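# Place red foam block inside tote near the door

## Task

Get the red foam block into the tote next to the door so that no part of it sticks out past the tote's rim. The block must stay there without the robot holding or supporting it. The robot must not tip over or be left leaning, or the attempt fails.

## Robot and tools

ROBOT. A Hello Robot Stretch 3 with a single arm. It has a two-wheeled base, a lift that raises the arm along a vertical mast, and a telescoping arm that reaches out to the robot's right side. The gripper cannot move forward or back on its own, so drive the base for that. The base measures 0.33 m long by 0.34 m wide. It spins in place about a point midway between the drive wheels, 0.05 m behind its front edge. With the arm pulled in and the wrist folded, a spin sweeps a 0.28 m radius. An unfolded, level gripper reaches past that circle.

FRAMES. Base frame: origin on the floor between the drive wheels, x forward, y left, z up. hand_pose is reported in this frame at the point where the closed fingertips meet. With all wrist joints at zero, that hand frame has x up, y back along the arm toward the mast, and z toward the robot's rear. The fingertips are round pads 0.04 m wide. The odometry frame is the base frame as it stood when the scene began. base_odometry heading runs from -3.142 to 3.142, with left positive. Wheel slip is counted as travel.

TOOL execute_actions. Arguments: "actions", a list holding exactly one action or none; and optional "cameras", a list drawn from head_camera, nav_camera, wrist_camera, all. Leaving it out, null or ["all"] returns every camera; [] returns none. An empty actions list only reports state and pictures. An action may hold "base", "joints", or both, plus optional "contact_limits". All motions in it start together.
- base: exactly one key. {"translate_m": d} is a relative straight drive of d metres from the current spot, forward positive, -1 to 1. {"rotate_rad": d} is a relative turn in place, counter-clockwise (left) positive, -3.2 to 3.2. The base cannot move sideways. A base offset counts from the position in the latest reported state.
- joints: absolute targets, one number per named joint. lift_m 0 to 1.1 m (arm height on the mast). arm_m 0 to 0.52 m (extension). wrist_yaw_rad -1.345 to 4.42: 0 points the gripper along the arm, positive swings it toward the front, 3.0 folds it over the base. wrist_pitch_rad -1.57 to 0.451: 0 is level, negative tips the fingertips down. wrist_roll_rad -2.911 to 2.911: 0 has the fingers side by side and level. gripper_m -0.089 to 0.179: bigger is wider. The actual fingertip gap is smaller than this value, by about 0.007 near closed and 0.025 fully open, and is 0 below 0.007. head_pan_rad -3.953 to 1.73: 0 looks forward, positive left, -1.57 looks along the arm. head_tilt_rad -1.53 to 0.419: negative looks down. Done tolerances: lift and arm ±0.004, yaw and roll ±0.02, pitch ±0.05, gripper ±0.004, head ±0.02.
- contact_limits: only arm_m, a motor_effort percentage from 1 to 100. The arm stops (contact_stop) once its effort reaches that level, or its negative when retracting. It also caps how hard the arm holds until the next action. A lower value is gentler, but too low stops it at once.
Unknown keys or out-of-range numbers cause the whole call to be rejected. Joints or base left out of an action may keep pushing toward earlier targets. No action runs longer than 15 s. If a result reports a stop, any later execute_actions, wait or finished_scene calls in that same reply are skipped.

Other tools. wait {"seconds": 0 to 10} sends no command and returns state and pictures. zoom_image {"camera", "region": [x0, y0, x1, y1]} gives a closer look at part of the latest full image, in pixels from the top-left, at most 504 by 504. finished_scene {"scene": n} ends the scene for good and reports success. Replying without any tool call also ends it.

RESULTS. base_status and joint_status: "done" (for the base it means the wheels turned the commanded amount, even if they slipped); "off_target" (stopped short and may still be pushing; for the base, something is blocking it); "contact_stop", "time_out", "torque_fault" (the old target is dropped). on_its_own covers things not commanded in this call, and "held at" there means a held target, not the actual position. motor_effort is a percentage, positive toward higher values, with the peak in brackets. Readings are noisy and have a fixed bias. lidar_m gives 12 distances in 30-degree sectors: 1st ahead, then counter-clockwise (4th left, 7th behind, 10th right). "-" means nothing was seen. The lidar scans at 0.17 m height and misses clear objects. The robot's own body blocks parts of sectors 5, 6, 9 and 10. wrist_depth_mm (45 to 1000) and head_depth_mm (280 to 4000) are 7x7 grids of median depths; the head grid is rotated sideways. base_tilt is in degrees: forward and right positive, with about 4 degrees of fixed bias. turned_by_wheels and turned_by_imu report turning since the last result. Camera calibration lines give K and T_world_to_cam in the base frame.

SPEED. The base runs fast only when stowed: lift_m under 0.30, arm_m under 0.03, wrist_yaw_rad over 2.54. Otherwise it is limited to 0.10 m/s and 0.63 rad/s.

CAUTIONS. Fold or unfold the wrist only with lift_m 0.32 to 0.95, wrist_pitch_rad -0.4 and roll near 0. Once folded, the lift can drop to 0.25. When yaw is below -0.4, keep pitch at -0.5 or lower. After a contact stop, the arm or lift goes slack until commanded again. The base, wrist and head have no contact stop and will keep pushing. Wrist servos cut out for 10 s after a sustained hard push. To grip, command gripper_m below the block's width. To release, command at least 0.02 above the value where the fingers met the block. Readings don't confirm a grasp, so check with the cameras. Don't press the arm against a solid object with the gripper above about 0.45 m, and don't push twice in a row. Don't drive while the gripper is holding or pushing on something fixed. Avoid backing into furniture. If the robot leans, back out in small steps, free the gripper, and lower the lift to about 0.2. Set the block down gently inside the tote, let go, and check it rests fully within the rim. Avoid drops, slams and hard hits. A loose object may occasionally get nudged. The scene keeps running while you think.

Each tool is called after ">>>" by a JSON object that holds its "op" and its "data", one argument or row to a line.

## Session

>>> {"op": "execute_actions", "data": {
  "actions": []
}}

Scene clock: 0.00 s.
base_odometry: x=+0.000 y=+0.000 heading=+0.000 (m, m, rad; odometry frame)
turned_by_wheels: +0.000 (rad since the last result)
turned_by_imu: +0.000 (rad since the last result)
base_tilt: forward=-1.1 right=-1.5 (deg)
lidar_m: 2.17 1.29 0.97 0.95 0.99 1.41 1.28 1.06 0.80 0.78 0.82 1.16
head_depth_mm: 1874 2108 2093 2114 2070 2079 2081 / 1860 2126 2105 2129 2120 2111 2094 / 1844 2142 2138 2149 2125 2170 2130 / 1836 2154 2138 2157 2136 2149 2132 / 1842 2188 2185 2167 2172 2181 2146 / 1815 2226 2207 2210 2242 2244 2186 / 1804 2250 2244 2251 2216 2253 2219
base_status: not commanded
joint_positions: lift_m=+0.548 arm_m=-0.001 wrist_yaw_rad=+3.037 wrist_pitch_rad=-0.394 wrist_roll_rad=+0.017 gripper_m=+0.037 head_pan_rad=+0.003 head_tilt_rad=-0.020
joint_status: not commanded
motor_effort: left_wheel=+0 right_wheel=+0 lift_m=+31 arm_m=-1 wrist_yaw_rad=+0 wrist_pitch_rad=+8 wrist_roll_rad=+0 gripper_m=-1 head_pan_rad=+0 head_tilt_rad=+2 (%)
hand_pose: x=+0.0024 y=+0.0820 z=+0.5662 quat_wxyz=(+0.176, +0.705, +0.101, +0.680) (m; base frame)
wrist_depth_mm: 894 893 904 889 891 908 894 / 978 959 957 957 970 980 972 / - - - - - - - / - - - - - - - / - - - - - 994 986 / 830 828 - 815 835 838 829 / 716 715 694 717 714 700 702
pictures: head_camera (sideways: a quarter turn clockwise sets it upright), nav_camera (sideways: a quarter turn counterclockwise sets it upright), wrist_camera
camera_calibration (this result's frames):
head_camera: T_world_to_cam=[[-0.0140077, 0.043671, -0.998948, 1.32331], [-0.0604989, 0.997178, 0.044442, -0.0550316], [0.99807, 0.0610578, -0.0113261, -0.0331834], [0, 0, 0, 1]] pos_world=[0.0483266, -0.000887874, 1.32399]
nav_camera: T_world_to_cam=[[0.0564581, 0.0461462, 0.997338, -1.25704], [0.0433137, -0.998104, 0.0437297, -0.00687153], [0.997465, 0.0407295, -0.0583498, 0.0228117], [0, 0, 0, 1]] pos_world=[0.0485139, 0.0502201, 1.25533]
wrist_camera: T_world_to_cam=[[0.996485, -0.0823428, -0.015404, 0.0147919], [-0.0566655, -0.52713, -0.847893, 0.559993], [0.061698, 0.845786, -0.529943, 0.391464], [0, 0, 0, 1]] pos_world=[-0.0071601, -0.0346873, 0.682496]
Images, in order (width x height): head_camera 896x504, nav_camera 672x504, wrist_camera 644x364.

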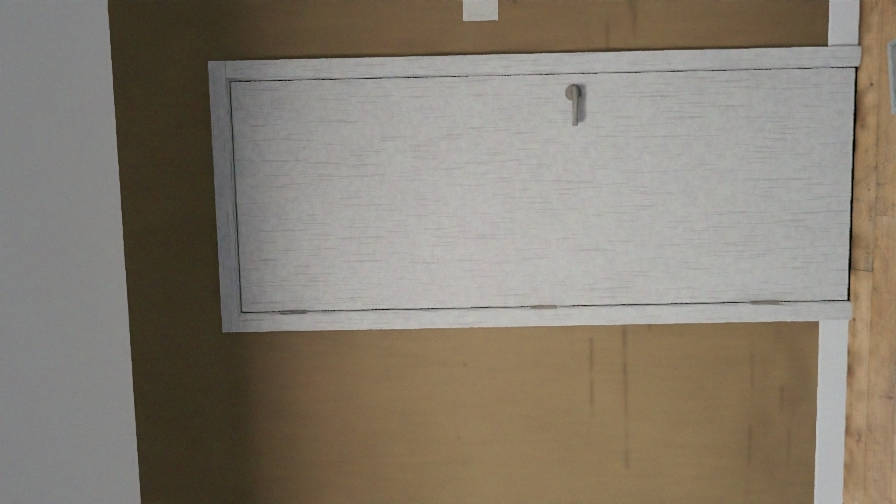

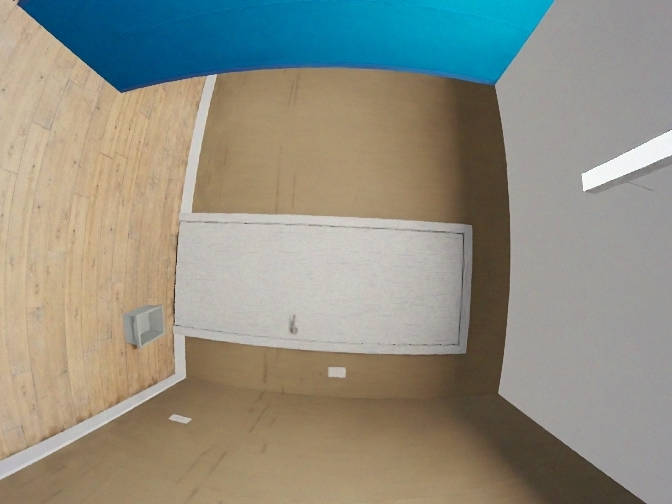

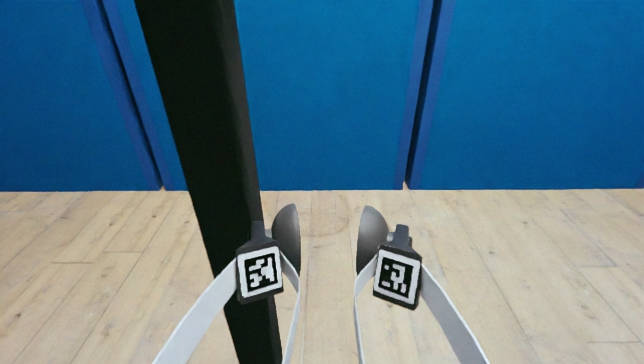

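The layout is similar here. I'll check the shelf behind me while stowing the lift.

>>> {"op": "execute_actions", "data": {
  "actions": [
    {"joints": {"lift_m": 0.25, "head_pan_rad": -3.14, "head_tilt_rad": -0.5}}
  ],
  "cameras": ["head_camera", "nav_camera"]
}}

Scene clock: 9.53 s.
base_odometry: x=+0.000 y=+0.000 heading=+0.000 (m, m, rad; odometry frame)
turned_by_wheels: +0.000 (rad since the last result)
turned_by_imu: +0.000 (rad since the last result)
base_tilt: forward=-1.1 right=-1.6 (deg)
lidar_m: 2.17 1.28 0.97 0.95 0.99 1.41 1.28 1.06 0.80 0.78 0.82 1.16
head_depth_mm: 1286 1390 1482 1641 1811 1593 1308 / 1296 1379 1464 1569 1743 1600 1317 / 1311 1397 1501 1603 1788 1603 1327 / 1323 1417 1499 1596 1790 1611 1325 / 1324 1442 1518 1623 1809 1623 1341 / 1337 1448 1496 1546 1756 1634 1336 / 1349 1457 1561 1753 1856 1644 1345
base_status: not commanded
joint_positions: lift_m=+0.250 arm_m=-0.001 wrist_yaw_rad=+3.037 wrist_pitch_rad=-0.396 wrist_roll_rad=+0.017 gripper_m=+0.037 head_pan_rad=-3.133 head_tilt_rad=-0.494
joint_status: all done
motor_effort: left_wheel=-1(0) right_wheel=+0(0) lift_m=+25(25) arm_m=-1(0) wrist_yaw_rad=+0(0) wrist_pitch_rad=+9(9) wrist_roll_rad=+0(0) gripper_m=+0(1) head_pan_rad=-4(52) head_tilt_rad=-3(31) (%)
hand_pose: x=+0.0024 y=+0.0818 z=+0.2680 quat_wxyz=(+0.176, +0.705, +0.101, +0.679) (m; base frame)
wrist_depth_mm: 901 895 881 885 896 891 887 / 978 973 954 976 976 950 965 / 944 964 948 939 946 944 942 / 704 715 - 710 707 708 705 / 567 564 565 563 585 562 556 / 468 505 - - 468 468 468 / - - - - 399 400 397
pictures: head_camera (sideways: a quarter turn clockwise sets it upright), nav_camera (sideways: a quarter turn counterclockwise sets it upright)
camera_calibration (this result's frames):
head_camera: T_world_to_cam=[[0.468615, -0.0396111, -0.882514, 1.16819], [0.0399086, -0.997025, 0.0659424, -0.0836006], [-0.8825, -0.0661215, -0.46564, 0.569605], [0, 0, 0, 1]] pos_world=[-0.0414197, 0.000584697, 1.30169]
nav_camera: T_world_to_cam=[[-0.505079, -0.0504151, 0.861599, -1.07631], [-0.064861, 0.997687, 0.0203558, 0.0242387], [-0.860632, -0.0456029, -0.507181, 0.618297], [0, 0, 0, 1]] pos_world=[-0.00992599, -0.0502491, 1.24045]
Images, in order (width x height): head_camera 896x504, nav_camera 672x504.

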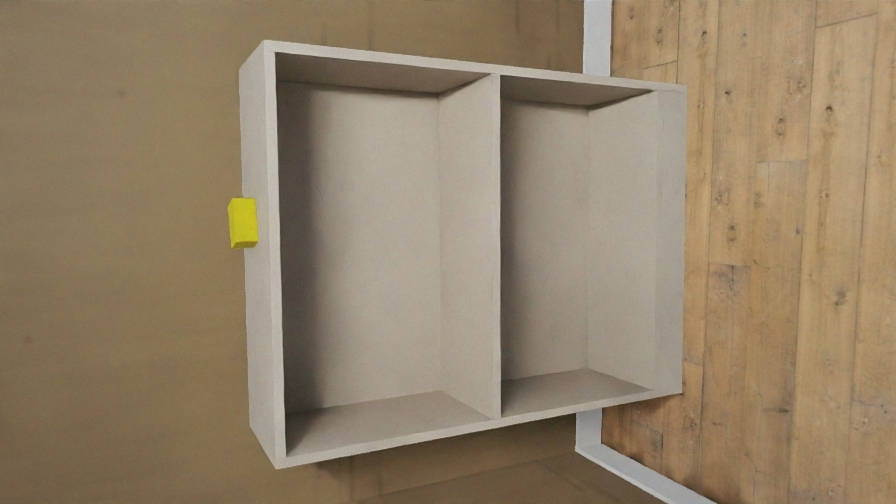

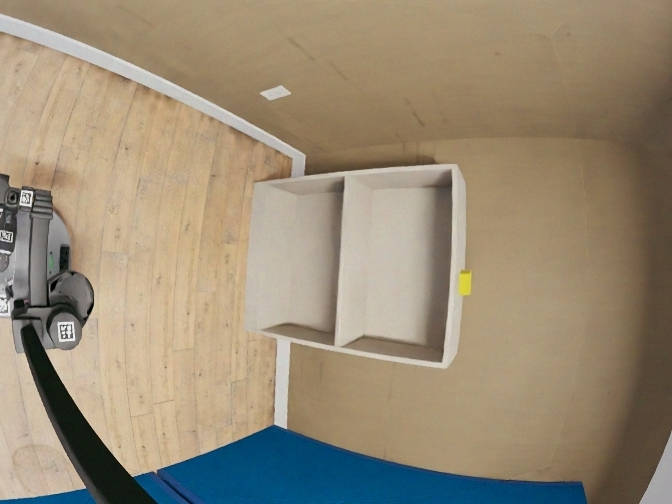

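Only the yellow block is there, so the red one must be on the other side of the cabinets again. Heading for the gap.

>>> {"op": "execute_actions", "data": {
  "actions": [
    {"base": {"rotate_rad": 0.42}, "joints": {"head_pan_rad": 0.0, "head_tilt_rad": -0.5}}
  ],
  "cameras": []
}}

>>> {"op": "execute_actions", "data": {
  "actions": [
    {"base": {"translate_m": 1.0}}
  ],
  "cameras": ["nav_camera"]
}}

Scene clock: 25.90 s.
base_odometry: x=+0.000 y=+0.000 heading=+0.420 (m, m, rad; odometry frame)
turned_by_wheels: +0.420 (rad since the last result)
turned_by_imu: +0.422 (rad since the last result)
base_tilt: forward=-1.1 right=-1.5 (deg)
lidar_m: 1.43 1.00 0.95 0.97 1.27 1.28 1.19 0.83 0.78 0.80 1.05 2.17
head_depth_mm: 1813 1942 2120 2285 2043 1595 1304 / 1920 2042 2208 2447 2060 1584 1315 / 1979 2166 2352 2553 2057 1604 1328 / 2091 2296 2483 2667 2073 1620 1324 / 2245 2406 2631 2777 1935 1624 1327 / 1261 1329 1392 1475 1560 1581 1339 / 1112 1160 1217 1273 1351 1406 1333
base_status: done
joint_positions: lift_m=+0.250 arm_m=-0.001 wrist_yaw_rad=+3.037 wrist_pitch_rad=-0.396 wrist_roll_rad=+0.017 gripper_m=+0.037 head_pan_rad=-0.007 head_tilt_rad=-0.495
joint_status: all done
motor_effort: left_wheel=-3(11) right_wheel=+3(9) lift_m=+25(25) arm_m=+0(1) wrist_yaw_rad=+0(1) wrist_pitch_rad=+9(9) wrist_roll_rad=+0(0) gripper_m=+0(1) head_pan_rad=+5(50) head_tilt_rad=-3(3) (%)
hand_pose: x=+0.0024 y=+0.0818 z=+0.2680 quat_wxyz=(+0.176, +0.705, +0.101, +0.679) (m; base frame)
wrist_depth_mm: - - - 989 888 789 724 / - - - - 935 848 764 / 949 957 952 950 939 898 823 / 711 705 - 700 705 707 697 / 567 562 570 559 587 562 560 / 471 505 - - 465 465 466 / - - - - 401 400 398
pictures: none
No camera images: the call's "cameras" was empty. Leave "cameras" out to get every camera's image.

Scene clock: 30.83 s.
base_odometry: x=+0.913 y=+0.407 heading=+0.420 (m, m, rad; odometry frame)
turned_by_wheels: +0.000 (rad since the last result)
turned_by_imu: -0.003 (rad since the last result)
base_tilt: forward=-1.1 right=-1.5 (deg)
lidar_m: 1.32 0.52 0.50 0.51 0.67 1.59 1.87 1.30 1.23 1.26 1.35 1.26
head_depth_mm: 1058 1136 1236 1334 1465 1556 1308 / 1106 1197 1306 1429 1574 1611 1317 / 1162 1252 1371 1514 1666 1613 1321 / 1224 1328 1455 1601 1788 1615 1336 / 1284 1406 1557 1722 1901 1642 1331 / 1359 1489 1662 1851 2028 1631 1338 / 1438 1579 1771 1998 2126 1646 815
base_status: done
joint_positions: lift_m=+0.250 arm_m=-0.001 wrist_yaw_rad=+3.037 wrist_pitch_rad=-0.396 wrist_roll_rad=+0.017 gripper_m=+0.037 head_pan_rad=-0.007 head_tilt_rad=-0.495
joint_status: not commanded
motor_effort: left_wheel=-3(8) right_wheel=+3(9) lift_m=+25(25) arm_m=-1(1) wrist_yaw_rad=+0(0) wrist_pitch_rad=+9(9) wrist_roll_rad=+0(0) gripper_m=+0(0) head_pan_rad=+4(4) head_tilt_rad=-2(2) (%)
hand_pose: x=+0.0024 y=+0.0818 z=+0.2679 quat_wxyz=(+0.176, +0.705, +0.101, +0.679) (m; base frame)
wrist_depth_mm: 804 729 586 530 478 432 393 / 937 804 645 580 514 466 418 / 950 867 695 639 562 501 448 / 704 718 - 673 607 539 483 / 564 568 563 568 586 556 518 / 475 498 - - 468 468 467 / - - - - 399 398 397
pictures: nav_camera (sideways: a quarter turn counterclockwise sets it upright)
camera_calibration (this result's frames):
nav_camera: T_world_to_cam=[[0.506817, 0.0424621, 0.861007, -1.08172], [0.0491933, -0.998583, 0.0202901, 0.0236285], [0.860649, 0.0320724, -0.508188, 0.609107], [0, 0, 0, 1]] pos_world=[0.0228421, 0.0499914, 1.24043]
Images, in order (width x height): nav_camera 672x504.

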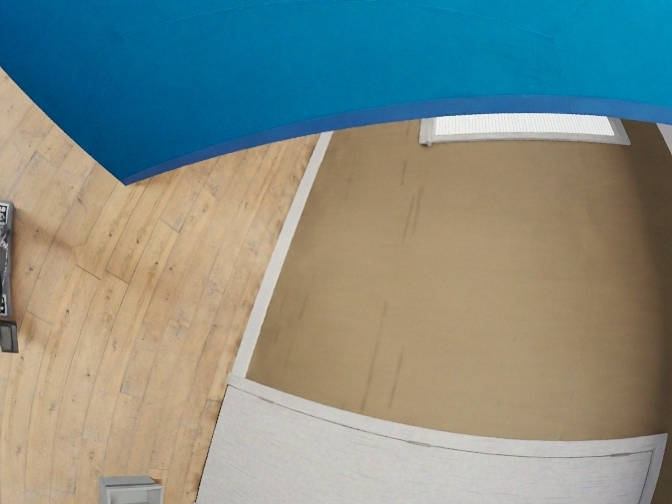

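>>> {"op": "execute_actions", "data": {
  "actions": [
    {"base": {"translate_m": 0.88}}
  ],
  "cameras": []
}}

>>> {"op": "execute_actions", "data": {
  "actions": [
    {"base": {"rotate_rad": 1.1}}
  ],
  "cameras": []
}}

>>> {"op": "execute_actions", "data": {
  "actions": [
    {"base": {"translate_m": 1.0}, "joints": {"head_pan_rad": 1.7, "head_tilt_rad": -0.4}}
  ],
  "cameras": ["head_camera", "nav_camera"]
}}

Scene clock: 50.20 s.
base_odometry: x=+1.717 y=+0.766 heading=+0.420 (m, m, rad; odometry frame)
turned_by_wheels: +0.000 (rad since the last result)
turned_by_imu: -0.003 (rad since the last result)
base_tilt: forward=-1.0 right=-1.6 (deg)
lidar_m: 0.52 0.68 1.61 0.69 0.48 0.46 2.47 1.72 1.62 0.74 0.54 0.51
head_depth_mm: 390 419 453 493 542 600 672 / 408 439 477 523 576 642 725 / 428 463 505 555 614 691 788 / 449 487 534 590 663 748 865 / 474 517 568 635 713 819 958 / 499 549 608 682 779 901 1072 / 528 583 652 739 849 1003 1223
base_status: done
joint_positions: lift_m=+0.250 arm_m=-0.001 wrist_yaw_rad=+3.037 wrist_pitch_rad=-0.396 wrist_roll_rad=+0.017 gripper_m=+0.037 head_pan_rad=-0.007 head_tilt_rad=-0.495
joint_status: not commanded
motor_effort: left_wheel=-3(8) right_wheel=+3(10) lift_m=+25(25) arm_m=-1(0) wrist_yaw_rad=+0(0) wrist_pitch_rad=+9(9) wrist_roll_rad=+0(0) gripper_m=+0(1) head_pan_rad=+4(3) head_tilt_rad=-3(2) (%)
hand_pose: x=+0.0024 y=+0.0818 z=+0.2679 quat_wxyz=(+0.176, +0.705, +0.101, +0.679) (m; base frame)
wrist_depth_mm: 380 441 - - - - - / 387 464 - - - - - / 396 489 954 940 944 957 951 / 412 522 - 708 706 700 695 / 458 525 567 564 587 559 558 / 465 500 - - 467 461 464 / - - - - 400 402 400
pictures: none
No camera images: the call's "cameras" was empty. Leave "cameras" out to get every camera's image.

Scene clock: 52.17 s.
base_odometry: x=+1.717 y=+0.766 heading=+1.519 (m, m, rad; odometry frame)
turned_by_wheels: +1.100 (rad since the last result)
turned_by_imu: +1.107 (rad since the last result)
base_tilt: forward=-1.1 right=-1.6 (deg)
lidar_m: 1.93 0.64 0.47 0.46 2.32 1.68 1.62 0.69 0.53 0.51 0.53 0.72
head_depth_mm: 1568 1590 1600 1674 1706 1552 1316 / 2450 2493 2581 2553 2072 1601 1307 / 2644 2886 3203 2867 2071 1616 1319 / 2680 2871 3177 2893 2081 1614 1333 / 2701 2891 3178 2989 2098 1643 1328 / 2666 2844 3117 2873 2117 1637 1344 / 2650 2839 3139 2930 2125 1633 1349
base_status: done
joint_positions: lift_m=+0.250 arm_m=-0.001 wrist_yaw_rad=+3.037 wrist_pitch_rad=-0.396 wrist_roll_rad=+0.017 gripper_m=+0.037 head_pan_rad=-0.007 head_tilt_rad=-0.495
joint_status: not commanded
motor_effort: left_wheel=-4(10) right_wheel=+3(11) lift_m=+25(25) arm_m=-1(1) wrist_yaw_rad=+0(0) wrist_pitch_rad=+9(9) wrist_roll_rad=+0(0) gripper_m=-1(1) head_pan_rad=+5(3) head_tilt_rad=-2(2) (%)
hand_pose: x=+0.0024 y=+0.0818 z=+0.2679 quat_wxyz=(+0.176, +0.705, +0.101, +0.679) (m; base frame)
wrist_depth_mm: - - - - 452 458 465 / - - - - 495 499 511 / 957 947 937 888 544 558 570 / 702 707 - 710 605 609 641 / 567 566 563 568 582 555 558 / 470 504 - - 469 468 464 / - - - - 399 397 396
pictures: none
No camera images: the call's "cameras" was empty. Leave "cameras" out to get every camera's image.

Scene clock: 57.10 s.
base_odometry: x=+1.768 y=+1.765 heading=+1.519 (m, m, rad; odometry frame)
turned_by_wheels: +0.000 (rad since the last result)
turned_by_imu: -0.003 (rad since the last result)
base_tilt: forward=-1.0 right=-1.6 (deg)
lidar_m: 1.88 1.79 2.50 2.31 0.64 0.65 1.95 0.71 0.52 0.50 0.52 0.70
head_depth_mm: 2734 2861 3105 3240 2313 1733 1396 / 2749 2966 3128 3288 2335 1746 1400 / 2780 2974 3213 3285 2346 1763 1409 / 2818 2979 3182 3107 2318 1750 1413 / 1978 2144 2229 2106 2040 1679 1416 / 1185 1273 1349 1448 1491 1670 - / 1163 1270 - - - - -
base_status: done
joint_positions: lift_m=+0.250 arm_m=-0.001 wrist_yaw_rad=+3.037 wrist_pitch_rad=-0.396 wrist_roll_rad=+0.017 gripper_m=+0.037 head_pan_rad=+1.693 head_tilt_rad=-0.409
joint_status: all done
motor_effort: left_wheel=-3(8) right_wheel=+3(12) lift_m=+25(26) arm_m=-1(1) wrist_yaw_rad=+0(0) wrist_pitch_rad=+9(9) wrist_roll_rad=+0(1) gripper_m=-1(0) head_pan_rad=+4(49) head_tilt_rad=+4(15) (%)
hand_pose: x=+0.0024 y=+0.0818 z=+0.2679 quat_wxyz=(+0.176, +0.705, +0.101, +0.679) (m; base frame)
wrist_depth_mm: - - - - - - - / - - - - - - - / 541 827 965 965 949 950 934 / 566 680 - 708 695 712 711 / 570 569 559 558 591 554 561 / 470 504 - - 466 466 466 / - - - - 400 396 402
pictures: head_camera (sideways: a quarter turn clockwise sets it upright), nav_camera (sideways: a quarter turn counterclockwise sets it upright)
camera_calibration (this result's frames):
head_camera: T_world_to_cam=[[0.00428926, -0.393957, -0.919119, 1.21878], [-0.98545, -0.157835, 0.0630531, -0.0735914], [-0.169909, 0.905476, -0.388902, 0.465401], [0, 0, 0, 1]] pos_world=[0.00132748, 0.0471226, 1.30584]
nav_camera: T_world_to_cam=[[-0.0980611, 0.421639, 0.901446, -1.13077], [0.984191, 0.175332, 0.0250531, 0.0117216], [-0.147489, 0.889651, -0.432166, 0.516338], [0, 0, 0, 1]] pos_world=[-0.0462668, 0.0153613, 1.24218]
Images, in order (width x height): head_camera 896x504, nav_camera 672x504.

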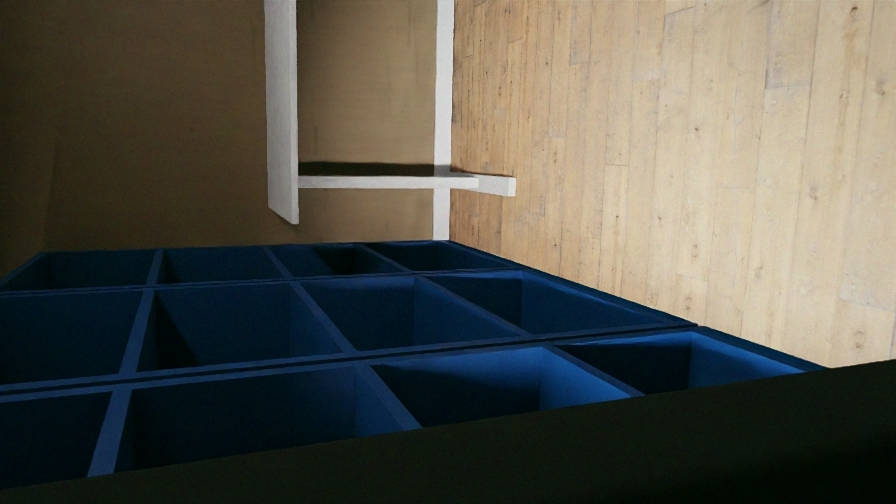

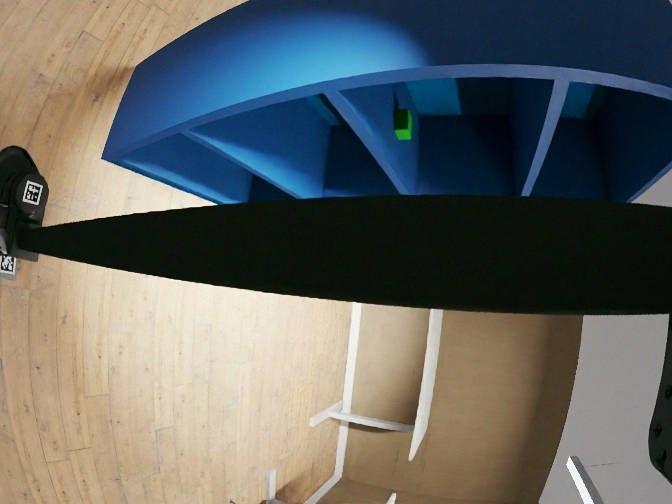

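There's a green block in the first unit, but the mast hides part of the view. I'll turn so my right side faces the shelves and look back along them.

>>> {"op": "execute_actions", "data": {
  "actions": [
    {"base": {"rotate_rad": -1.56}, "joints": {"head_pan_rad": -2.4, "head_tilt_rad": -0.4}}
  ],
  "cameras": ["head_camera", "nav_camera"]
}}

Scene clock: 66.23 s.
base_odometry: x=+1.768 y=+1.765 heading=-0.041 (m, m, rad; odometry frame)
turned_by_wheels: -1.560 (rad since the last result)
turned_by_imu: -1.571 (rad since the last result)
base_tilt: forward=-1.1 right=-1.5 (deg)
lidar_m: 0.50 0.52 0.71 1.93 2.02 2.49 2.31 0.64 0.65 1.90 0.71 0.52
head_depth_mm: 1173 1302 1355 1448 1358 1579 1366 / 896 1390 1447 966 1364 1116 1322 / 720 1284 1336 839 1379 1005 1246 / 532 571 614 667 730 804 899 / 575 625 681 749 836 937 1076 / 645 707 780 864 981 1131 1348 / 727 811 918 2849 2423 1792 1416
base_status: done
joint_positions: lift_m=+0.250 arm_m=-0.001 wrist_yaw_rad=+3.037 wrist_pitch_rad=-0.396 wrist_roll_rad=+0.017 gripper_m=+0.037 head_pan_rad=-2.393 head_tilt_rad=-0.408
joint_status: all done
motor_effort: left_wheel=+2(12) right_wheel=-3(9) lift_m=+25(25) arm_m=-1(1) wrist_yaw_rad=+0(0) wrist_pitch_rad=+9(9) wrist_roll_rad=+0(0) gripper_m=+0(1) head_pan_rad=-4(48) head_tilt_rad=+4(5) (%)
hand_pose: x=+0.0024 y=+0.0818 z=+0.2679 quat_wxyz=(+0.176, +0.705, +0.101, +0.679) (m; base frame)
wrist_depth_mm: - - - - - 794 543 / - - - - - 794 547 / 971 953 935 940 958 794 550 / 702 709 - 718 715 701 541 / 560 568 565 566 579 565 517 / 466 503 - - 471 467 461 / - - - - 397 399 400
pictures: head_camera (sideways: a quarter turn clockwise sets it upright), nav_camera (sideways: a quarter turn counterclockwise sets it upright)
camera_calibration (this result's frames):
head_camera: T_world_to_cam=[[0.316007, 0.234026, -0.919441, 1.2173], [0.705867, -0.705535, 0.0630229, -0.0838692], [-0.633949, -0.668919, -0.388146, 0.467247], [0, 0, 0, 1]] pos_world=[-0.0292643, -0.0315019, 1.30588]
nav_camera: T_world_to_cam=[[-0.283439, -0.32622, 0.9018, -1.1301], [-0.719247, 0.694301, 0.0250977, 0.0220545], [-0.634308, -0.641503, -0.431425, 0.518342], [0, 0, 0, 1]] pos_world=[0.0243371, -0.0514567, 1.2422]
Images, in order (width x height): head_camera 896x504, nav_camera 672x504.

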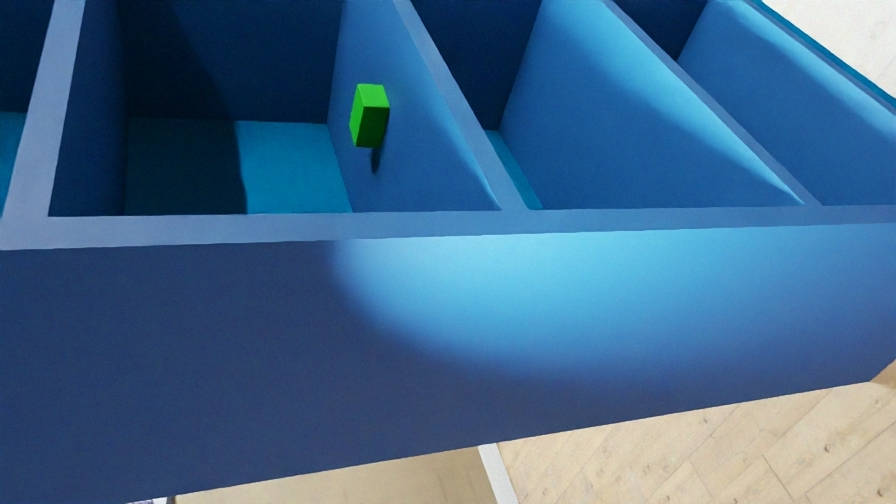

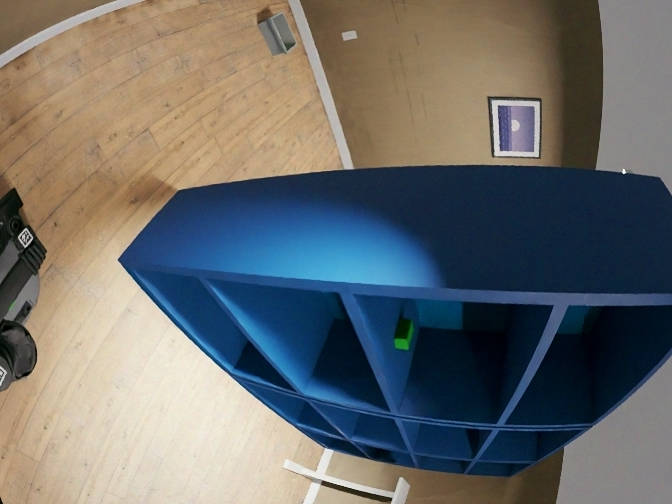

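>>> {"op": "execute_actions", "data": {
  "actions": [
    {"base": {"translate_m": -1.0}, "joints": {"head_pan_rad": -1.9, "head_tilt_rad": -0.4}}
  ],
  "cameras": ["head_camera", "nav_camera"]
}}

Scene clock: 78.53 s.
base_odometry: x=+0.769 y=+1.805 heading=-0.040 (m, m, rad; odometry frame)
turned_by_wheels: +0.000 (rad since the last result)
turned_by_imu: +0.002 (rad since the last result)
base_tilt: forward=-1.0 right=-1.5 (deg)
lidar_m: 1.50 1.56 2.13 1.54 2.21 2.10 1.80 1.27 0.56 0.90 0.72 0.68
head_depth_mm: 467 496 518 545 574 639 703 / 542 593 628 666 587 758 782 / 616 741 791 785 563 972 830 / 600 838 899 848 566 1007 835 / 588 809 865 856 572 985 840 / 575 786 838 866 577 956 842 / 562 759 812 840 568 487 846
base_status: done
joint_positions: lift_m=+0.250 arm_m=-0.001 wrist_yaw_rad=+3.037 wrist_pitch_rad=-0.396 wrist_roll_rad=+0.017 gripper_m=+0.037 head_pan_rad=-1.907 head_tilt_rad=-0.408
joint_status: all done
motor_effort: left_wheel=+3(7) right_wheel=-3(10) lift_m=+25(25) arm_m=+0(1) wrist_yaw_rad=+0(0) wrist_pitch_rad=+9(9) wrist_roll_rad=+0(0) gripper_m=-1(0) head_pan_rad=+4(38) head_tilt_rad=+4(4) (%)
hand_pose: x=+0.0024 y=+0.0818 z=+0.2679 quat_wxyz=(+0.176, +0.705, +0.101, +0.679) (m; base frame)
wrist_depth_mm: - - - - - - - / - - - - - - - / 966 957 946 958 959 959 941 / 715 710 - 704 698 703 703 / 567 561 568 567 585 562 556 / 468 503 - - 465 467 462 / - - - - 399 397 399
pictures: head_camera (sideways: a quarter turn clockwise sets it upright), nav_camera (sideways: a quarter turn counterclockwise sets it upright)
camera_calibration (this result's frames):
head_camera: T_world_to_cam=[[0.170202, 0.354485, -0.919441, 1.21819], [0.953603, -0.294398, 0.0630228, -0.0853804], [-0.248341, -0.887508, -0.388145, 0.464894], [0, 0, 0, 1]] pos_world=[-0.0104673, -0.0443681, 1.30588]
nav_camera: T_world_to_cam=[[-0.0983594, -0.420811, 0.9018, -1.13123], [-0.96019, 0.278217, 0.0250977, 0.0235243], [-0.261458, -0.863431, -0.431424, 0.516067], [0, 0, 0, 1]] pos_world=[0.0462503, -0.0369911, 1.2422]
Images, in order (width x height): head_camera 896x504, nav_camera 672x504.

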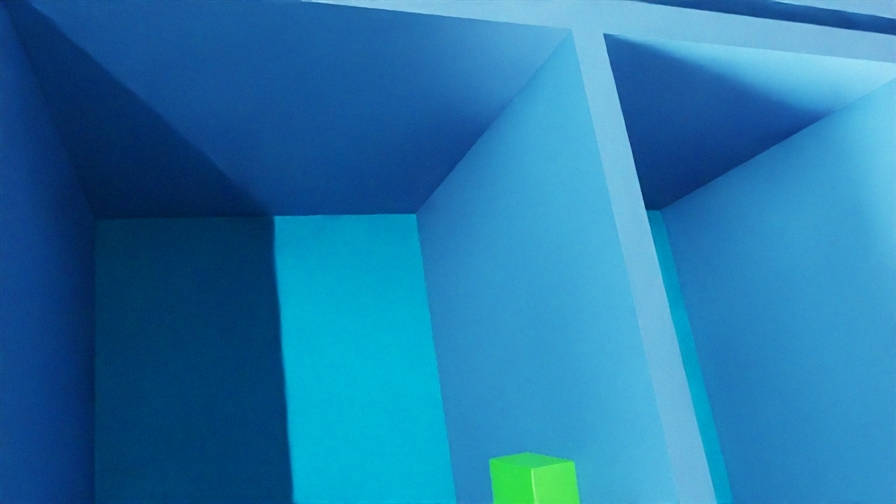

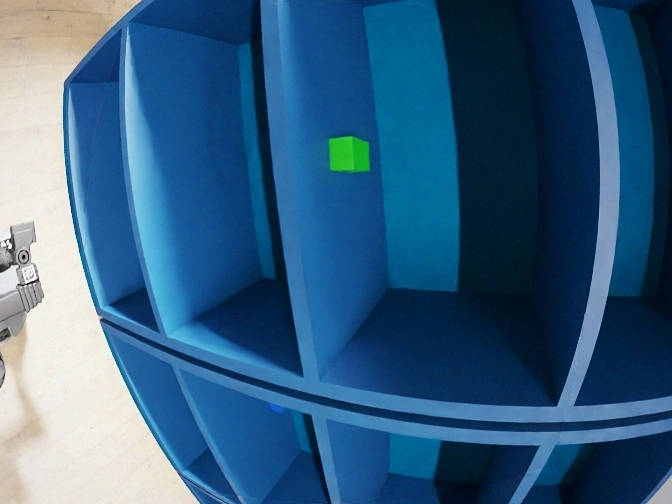

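The first unit has only the green block and the second has a blue one. I'll check the desks on the other side of the room.

>>> {"op": "execute_actions", "data": {
  "actions": [
    {"joints": {"head_pan_rad": -3.9, "head_tilt_rad": -0.4}}
  ],
  "cameras": ["head_camera", "nav_camera"]
}}

Scene clock: 85.43 s.
base_odometry: x=+0.769 y=+1.805 heading=-0.040 (m, m, rad; odometry frame)
turned_by_wheels: +0.000 (rad since the last result)
turned_by_imu: +0.000 (rad since the last result)
base_tilt: forward=-1.1 right=-1.6 (deg)
lidar_m: 1.50 1.56 2.13 1.54 2.21 2.11 1.80 1.27 0.55 0.89 0.72 0.67
head_depth_mm: - - - - - - - / 2267 2354 2514 2763 2303 1732 1436 / 2486 2654 2834 3002 2355 1771 1411 / 2599 2808 2961 3109 2351 1764 1402 / 2371 2545 2575 2836 2322 1763 1423 / 2218 2310 2325 2620 2385 1768 1418 / 2065 2174 2174 2396 2408 1787 1431
base_status: not commanded
joint_positions: lift_m=+0.250 arm_m=-0.001 wrist_yaw_rad=+3.037 wrist_pitch_rad=-0.396 wrist_roll_rad=+0.017 gripper_m=+0.037 head_pan_rad=-3.893 head_tilt_rad=-0.408
joint_status: all done
motor_effort: left_wheel=+3(3) right_wheel=-3(3) lift_m=+25(25) arm_m=-1(1) wrist_yaw_rad=-1(0) wrist_pitch_rad=+9(9) wrist_roll_rad=+0(0) gripper_m=-1(0) head_pan_rad=-4(48) head_tilt_rad=+4(4) (%)
hand_pose: x=+0.0024 y=+0.0818 z=+0.2679 quat_wxyz=(+0.176, +0.705, +0.101, +0.679) (m; base frame)
wrist_depth_mm: - - - - - - - / - - - - - - - / 959 969 969 965 927 942 937 / 704 713 - 704 704 698 712 / 568 565 563 565 586 561 561 / 465 503 - - 470 464 467 / - - - - 400 398 398
pictures: head_camera (sideways: a quarter turn clockwise sets it upright), nav_camera (sideways: a quarter turn counterclockwise sets it upright)
camera_calibration (this result's frames):
head_camera: T_world_to_cam=[[0.255793, -0.29866, -0.919441, 1.21767], [-0.653835, -0.754008, 0.0630228, -0.075575], [-0.712088, 0.585042, -0.388145, 0.467723], [0, 0, 0, 1]] pos_world=[-0.0278246, 0.0330473, 1.30588]
nav_camera: T_world_to_cam=[[-0.345453, 0.259651, 0.9018, -1.12972], [0.641683, 0.766559, 0.0250977, 0.0137528], [-0.684767, 0.58734, -0.431424, 0.518649], [0, 0, 0, 1]] pos_world=[-0.0439377, -0.0218314, 1.2422]
Images, in order (width x height): head_camera 896x504, nav_camera 672x504.

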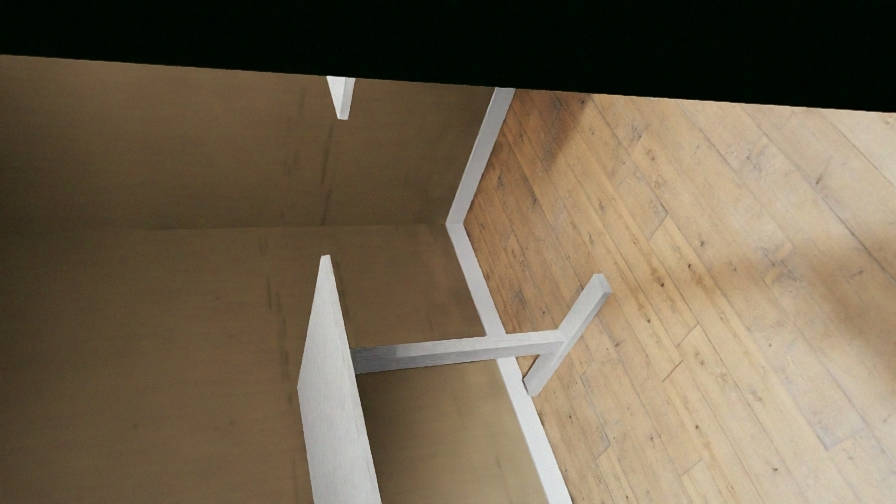

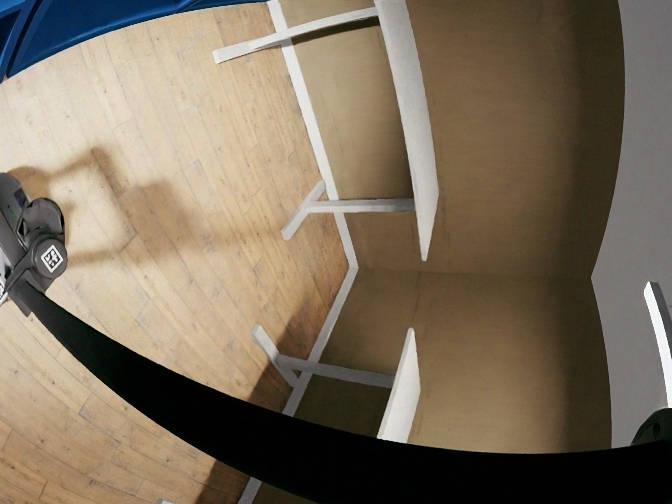

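The back desk is empty. I'll keep backing along the shelves to see units 2 and 3.

>>> {"op": "execute_actions", "data": {
  "actions": [
    {"base": {"translate_m": -0.9}, "joints": {"head_pan_rad": -1.9, "head_tilt_rad": -0.5}}
  ],
  "cameras": ["head_camera", "nav_camera"]
}}

Scene clock: 103.73 s.
base_odometry: x=-0.130 y=+1.841 heading=-0.040 (m, m, rad; odometry frame)
turned_by_wheels: +0.000 (rad since the last result)
turned_by_imu: +0.002 (rad since the last result)
base_tilt: forward=-1.1 right=-1.6 (deg)
lidar_m: 2.40 2.49 1.54 1.67 1.41 1.40 0.90 0.63 0.58 0.89 0.67 0.65
head_depth_mm: 523 550 581 605 638 714 806 / 619 660 707 676 763 860 818 / 751 827 882 685 956 949 782 / 774 841 901 692 564 955 782 / 752 805 881 697 543 963 785 / 728 784 850 705 523 961 790 / 711 763 821 712 506 941 795
base_status: done
joint_positions: lift_m=+0.250 arm_m=-0.001 wrist_yaw_rad=+3.037 wrist_pitch_rad=-0.396 wrist_roll_rad=+0.017 gripper_m=+0.037 head_pan_rad=-1.907 head_tilt_rad=-0.495
joint_status: all done
motor_effort: left_wheel=+3(7) right_wheel=-3(12) lift_m=+25(25) arm_m=+0(1) wrist_yaw_rad=+0(0) wrist_pitch_rad=+9(9) wrist_roll_rad=+0(0) gripper_m=-1(1) head_pan_rad=+4(50) head_tilt_rad=-2(14) (%)
hand_pose: x=+0.0024 y=+0.0818 z=+0.2679 quat_wxyz=(+0.176, +0.705, +0.101, +0.679) (m; base frame)
wrist_depth_mm: - - - - - - - / - - - - - - - / 955 955 962 930 961 947 968 / 711 708 - 702 700 699 701 / 571 566 563 558 585 560 558 / 469 501 - - 469 467 467 / - - - - 401 401 396
pictures: head_camera (sideways: a quarter turn clockwise sets it upright), nav_camera (sideways: a quarter turn counterclockwise sets it upright)
camera_calibration (this result's frames):
head_camera: T_world_to_cam=[[0.196063, 0.42832, -0.8821, 1.16932], [0.951722, -0.299789, 0.0659699, -0.0891984], [-0.236188, -0.852449, -0.466419, 0.566676], [0, 0, 0, 1]] pos_world=[-0.0105259, -0.0445199, 1.30165]
nav_camera: T_world_to_cam=[[-0.123675, -0.493072, 0.861153, -1.07806], [-0.960811, 0.27646, 0.0203063, 0.0297685], [-0.248087, -0.824894, -0.50794, 0.615548], [0, 0, 0, 1]] pos_world=[0.0479827, -0.032029, 1.24043]
Images, in order (width x height): head_camera 896x504, nav_camera 672x504.

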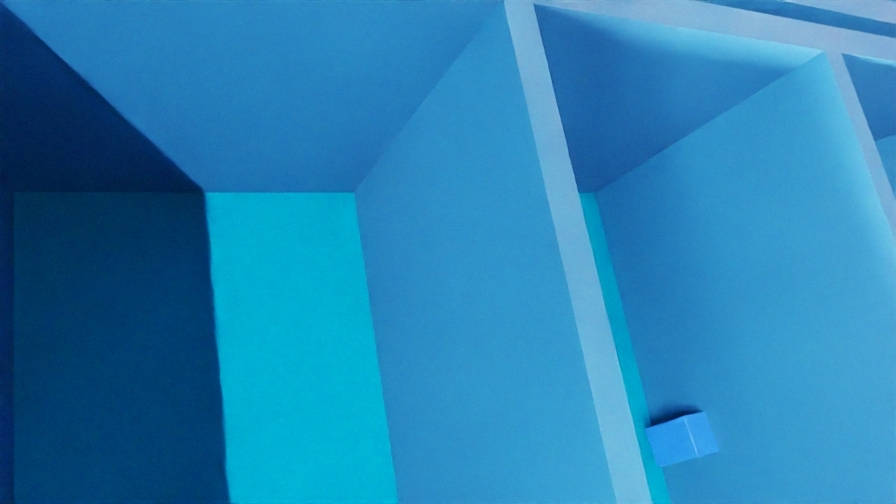

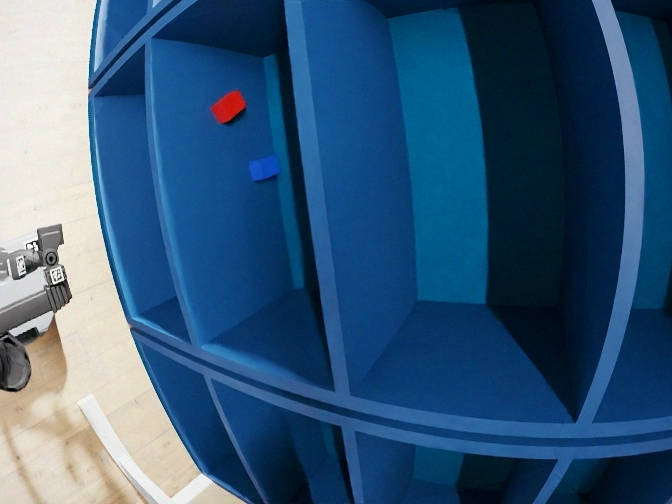

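The red block is in unit 2 on the lower shelf, about 0.5 m high and slightly ahead of me. I'll move up and take a closer look while raising the lift.

>>> {"op": "execute_actions", "data": {
  "actions": [
    {"base": {"translate_m": 0.25}, "joints": {"lift_m": 0.5, "wrist_pitch_rad": -0.4, "head_pan_rad": -1.57, "head_tilt_rad": -0.85}}
  ],
  "cameras": ["head_camera"]
}}

Scene clock: 118.37 s.
base_odometry: x=+0.120 y=+1.831 heading=-0.040 (m, m, rad; odometry frame)
turned_by_wheels: +0.000 (rad since the last result)
turned_by_imu: -0.001 (rad since the last result)
base_tilt: forward=-1.1 right=-1.6 (deg)
lidar_m: 2.16 2.24 1.95 1.48 2.20 1.58 1.15 0.76 0.87 0.87 0.50 1.24
head_depth_mm: 760 633 508 1018 855 1196 1129 / 763 638 510 1015 863 1201 1164 / 764 648 514 1033 866 1201 1165 / 764 654 518 1003 873 1210 1176 / 763 663 525 1046 877 1197 1141 / 752 671 528 834 818 1029 1142 / 612 597 528 621 743 1215 1147
base_status: done
joint_positions: lift_m=+0.500 arm_m=-0.001 wrist_yaw_rad=+3.037 wrist_pitch_rad=-0.417 wrist_roll_rad=+0.017 gripper_m=+0.037 head_pan_rad=-1.577 head_tilt_rad=-0.839
joint_status: all done
motor_effort: left_wheel=+3(12) right_wheel=-3(7) lift_m=+36(37) arm_m=+0(1) wrist_yaw_rad=+0(0) wrist_pitch_rad=+8(9) wrist_roll_rad=+0(0) gripper_m=+0(0) head_pan_rad=+3(31) head_tilt_rad=-5(28) (%)
hand_pose: x=+0.0021 y=+0.0792 z=+0.5128 quat_wxyz=(+0.183, +0.704, +0.109, +0.678) (m; base frame)
wrist_depth_mm: - - - - - - - / - - - - - - - / - - - - - - - / - - - - - - - / 905 907 894 902 937 910 896 / 760 749 - 738 757 750 744 / 650 647 629 653 649 638 639
pictures: head_camera (sideways: a quarter turn clockwise sets it upright)
camera_calibration (this result's frames):
head_camera: T_world_to_cam=[[0.0481431, 0.739198, -0.671765, 0.896033], [0.99736, 0.00102726, 0.0726078, -0.0980873], [0.0543617, -0.673487, -0.737198, 0.917155], [0, 0, 0, 1]] pos_world=[0.00483246, -0.0445535, 1.28517]
Images, in order (width x height): head_camera 896x504.

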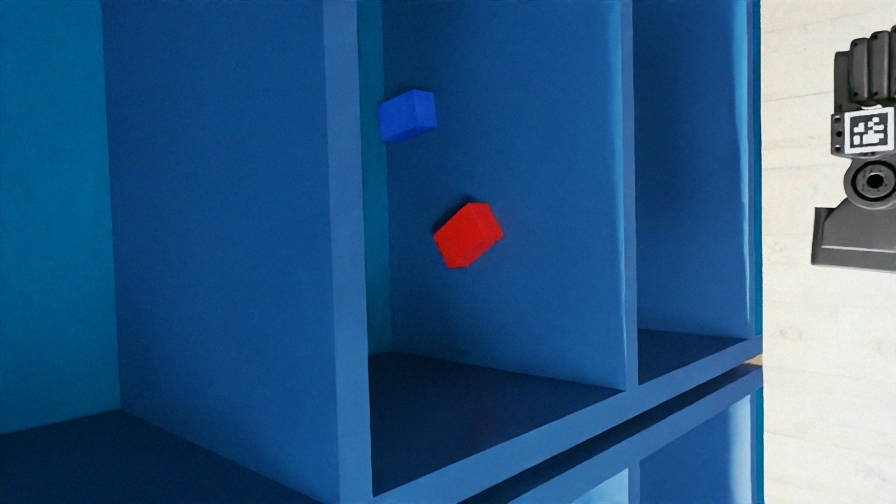

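>>> {"op": "zoom_image", "data": {
  "camera": "head_camera",
  "region": [380, 150, 560, 330]
}}

Region (380, 150, 560, 330) of head_camera's 896x504 image, scaled by 2.800, with more detail than that image has.

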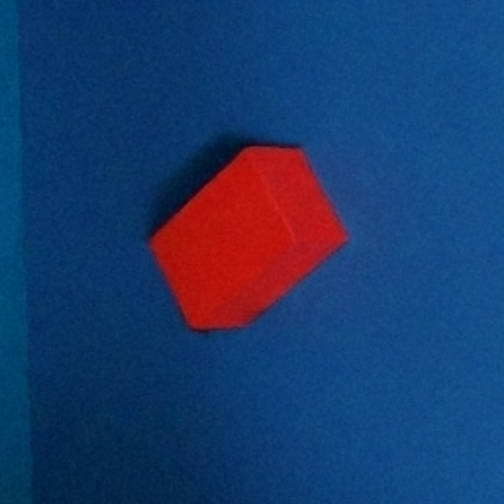

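The block centre is near (0.03, -0.68), with its long axis turned about 0.57 rad. I'll unfold the wrist to match and move to a pre-grasp position.

>>> {"op": "execute_actions", "data": {
  "actions": [
    {"base": {"translate_m": -0.126}, "joints": {"lift_m": 0.57, "wrist_yaw_rad": 0.57, "gripper_m": 0.175, "wrist_roll_rad": 0.0}}
  ],
  "cameras": []
}}

>>> {"op": "execute_actions", "data": {
  "actions": [
    {"joints": {"wrist_pitch_rad": -0.3, "arm_m": 0.245}, "contact_limits": {"arm_m": 15}}
  ],
  "cameras": ["head_camera", "wrist_camera"]
}}

Scene clock: 175.87 s.
base_odometry: x=-0.006 y=+1.836 heading=-0.040 (m, m, rad; odometry frame)
turned_by_wheels: +0.000 (rad since the last result)
turned_by_imu: +0.000 (rad since the last result)
base_tilt: forward=-1.1 right=-1.6 (deg)
lidar_m: 2.28 2.37 1.92 1.66 1.49 1.53 1.03 0.66 0.69 0.90 0.57 0.63
head_depth_mm: 759 632 507 1012 853 1198 1162 / 763 639 510 1020 863 1210 1179 / 763 646 513 1028 864 1208 1171 / 765 656 519 1036 878 1219 1097 / 767 661 523 1026 876 1215 1137 / 765 670 531 1057 886 1203 1137 / 765 678 535 926 861 1018 1148
base_status: done
joint_positions: lift_m=+0.570 arm_m=-0.001 wrist_yaw_rad=+0.573 wrist_pitch_rad=-0.417 wrist_roll_rad=+0.003 gripper_m=+0.175 head_pan_rad=-1.577 head_tilt_rad=-0.839
joint_status: all done
motor_effort: left_wheel=+3(4) right_wheel=-3(7) lift_m=+36(38) arm_m=-1(1) wrist_yaw_rad=-2(2) wrist_pitch_rad=+8(9) wrist_roll_rad=-1(4) gripper_m=+0(100) head_pan_rad=+3(4) head_tilt_rad=-5(5) (%)
hand_pose: x=+0.1002 y=-0.3329 z=+0.5826 quat_wxyz=(+0.704, +0.336, -0.623, +0.054) (m; base frame)
wrist_depth_mm: 887 924 351 475 610 537 471 / 937 575 380 494 589 552 482 / - - 402 398 399 404 407 / - - 470 333 303 304 306 / 995 951 543 706 282 254 246 / 850 800 649 717 741 726 209 / 704 721 694 645 643 636 613
pictures: none
No camera images: the call's "cameras" was empty. Leave "cameras" out to get every camera's image.

Scene clock: 178.90 s.
base_odometry: x=-0.006 y=+1.836 heading=-0.040 (m, m, rad; odometry frame)
turned_by_wheels: +0.000 (rad since the last result)
turned_by_imu: +0.000 (rad since the last result)
base_tilt: forward=-1.1 right=-1.6 (deg)
lidar_m: 2.28 2.36 2.02 1.66 1.50 1.53 1.03 0.66 0.69 0.90 0.57 0.63
head_depth_mm: 758 632 507 1017 857 1194 1138 / 763 637 509 1018 912 1192 1107 / 762 646 514 1029 - 1211 1124 / 765 652 519 1042 841 1210 1133 / 766 662 523 1026 870 1218 1134 / 768 669 528 1052 883 1204 1149 / 761 678 533 919 860 1022 1150
base_status: not commanded
joint_positions: lift_m=+0.570 arm_m=+0.245 wrist_yaw_rad=+0.571 wrist_pitch_rad=-0.321 wrist_roll_rad=+0.003 gripper_m=+0.175 head_pan_rad=-1.577 head_tilt_rad=-0.840
joint_status: all done
motor_effort: left_wheel=+3(3) right_wheel=-3(2) lift_m=+36(36) arm_m=+2(2) wrist_yaw_rad=-2(2) wrist_pitch_rad=+10(12) wrist_roll_rad=-1(2) gripper_m=+0(0) head_pan_rad=+3(5) head_tilt_rad=-5(6) (%)
contact_limits: arm_m 15 (drawing in: default 20, maximum 32; extending or still: default 26, maximum 43)
hand_pose: x=+0.1059 y=-0.5879 z=+0.6048 quat_wxyz=(+0.701, +0.305, -0.638, +0.088) (m; base frame)
wrist_depth_mm: 232 275 350 442 392 339 297 / 242 288 369 477 417 355 311 / 251 300 390 490 449 376 324 / 261 316 369 351 352 375 319 / 268 297 284 261 263 301 254 / 238 223 230 231 234 233 239 / 190 194 194 195 196 197 191
pictures: head_camera (sideways: a quarter turn clockwise sets it upright), wrist_camera
camera_calibration (this result's frames):
head_camera: T_world_to_cam=[[0.0481437, 0.739298, -0.671655, 0.89589], [0.99736, 0.00101647, 0.0726088, -0.0980886], [0.0543623, -0.673377, -0.737298, 0.917285], [0, 0, 0, 1]] pos_world=[0.00483247, -0.0445511, 1.28516]
wrist_camera: T_world_to_cam=[[-0.825964, -0.563723, -0.000261698, -0.242028], [-0.262928, 0.385651, -0.884388, 0.825978], [0.49865, -0.730404, -0.466752, -0.0390433], [0, 0, 0, 1]] pos_world=[0.0367351, -0.483494, 0.712199]
Images, in order (width x height): head_camera 896x504, wrist_camera 644x364.

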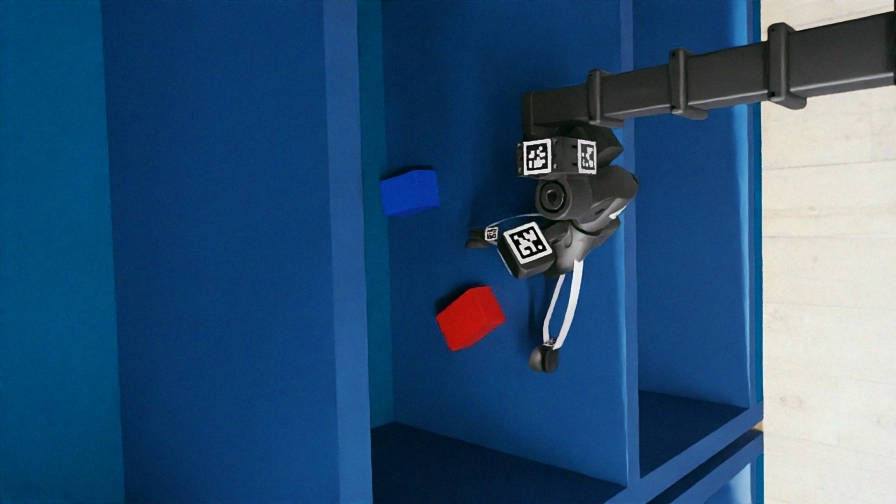

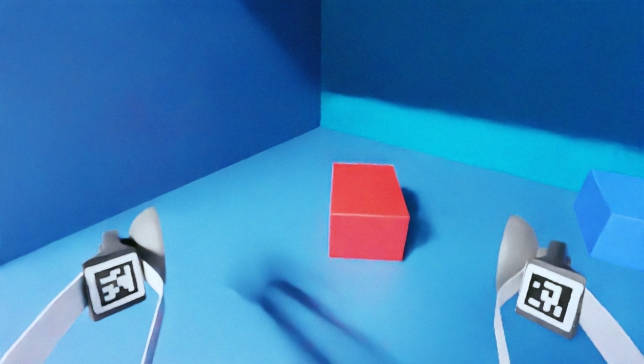

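The gripper is about 0.069 m above the shelf, and the block is 0.038 m to the right and 0.077 m ahead. I'll lower and move in around it.

>>> {"op": "execute_actions", "data": {
  "actions": [
    {"base": {"translate_m": 0.035}, "joints": {"arm_m": 0.363, "lift_m": 0.53}, "contact_limits": {"arm_m": 15}}
  ],
  "cameras": ["wrist_camera"]
}}

Scene clock: 201.00 s.
base_odometry: x=+0.029 y=+1.835 heading=-0.040 (m, m, rad; odometry frame)
turned_by_wheels: +0.000 (rad since the last result)
turned_by_imu: +0.000 (rad since the last result)
base_tilt: forward=-1.0 right=-1.6 (deg)
lidar_m: 2.24 2.33 1.99 1.49 1.52 1.56 1.06 0.69 0.74 0.90 0.54 1.27
head_depth_mm: 757 632 506 1012 861 1195 1131 / 761 637 509 1048 862 1193 1118 / 761 646 514 1034 847 1207 1126 / 767 652 518 1062 860 1216 1130 / 765 662 523 1049 879 1221 1137 / 765 668 527 1023 884 1164 1143 / 765 678 533 827 825 1077 1150
base_status: done
joint_positions: lift_m=+0.530 arm_m=+0.363 wrist_yaw_rad=+0.571 wrist_pitch_rad=-0.321 wrist_roll_rad=+0.003 gripper_m=+0.175 head_pan_rad=-1.577 head_tilt_rad=-0.840
joint_status: all done
motor_effort: left_wheel=+3(8) right_wheel=-3(7) lift_m=+25(31) arm_m=+2(3) wrist_yaw_rad=-2(2) wrist_pitch_rad=+10(10) wrist_roll_rad=-2(1) gripper_m=-1(0) head_pan_rad=+4(3) head_tilt_rad=-5(5) (%)
contact_limits: arm_m 15 (drawing in: default 20, maximum 32; extending or still: default 26, maximum 43)
hand_pose: x=+0.1059 y=-0.7059 z=+0.5653 quat_wxyz=(+0.701, +0.305, -0.639, +0.088) (m; base frame)
wrist_depth_mm: 208 244 309 340 284 245 213 / 214 256 325 364 304 256 224 / 224 267 344 379 324 271 235 / 231 269 288 289 292 278 247 / 219 230 213 151 223 235 226 / 185 173 167 123 181 182 186 / 145 150 142 122 148 153 148
pictures: wrist_camera
camera_calibration (this result's frames):
wrist_camera: T_world_to_cam=[[-0.825982, -0.563697, -0.000255631, -0.308547], [-0.262811, 0.385496, -0.88449, 0.836498], [0.498683, -0.730505, -0.466559, -0.143868], [0, 0, 0, 1]] pos_world=[0.0367318, -0.60149, 0.672672]
Images, in order (width x height): wrist_camera 644x364.

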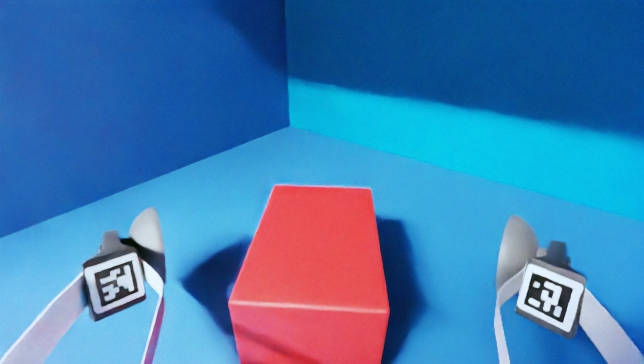

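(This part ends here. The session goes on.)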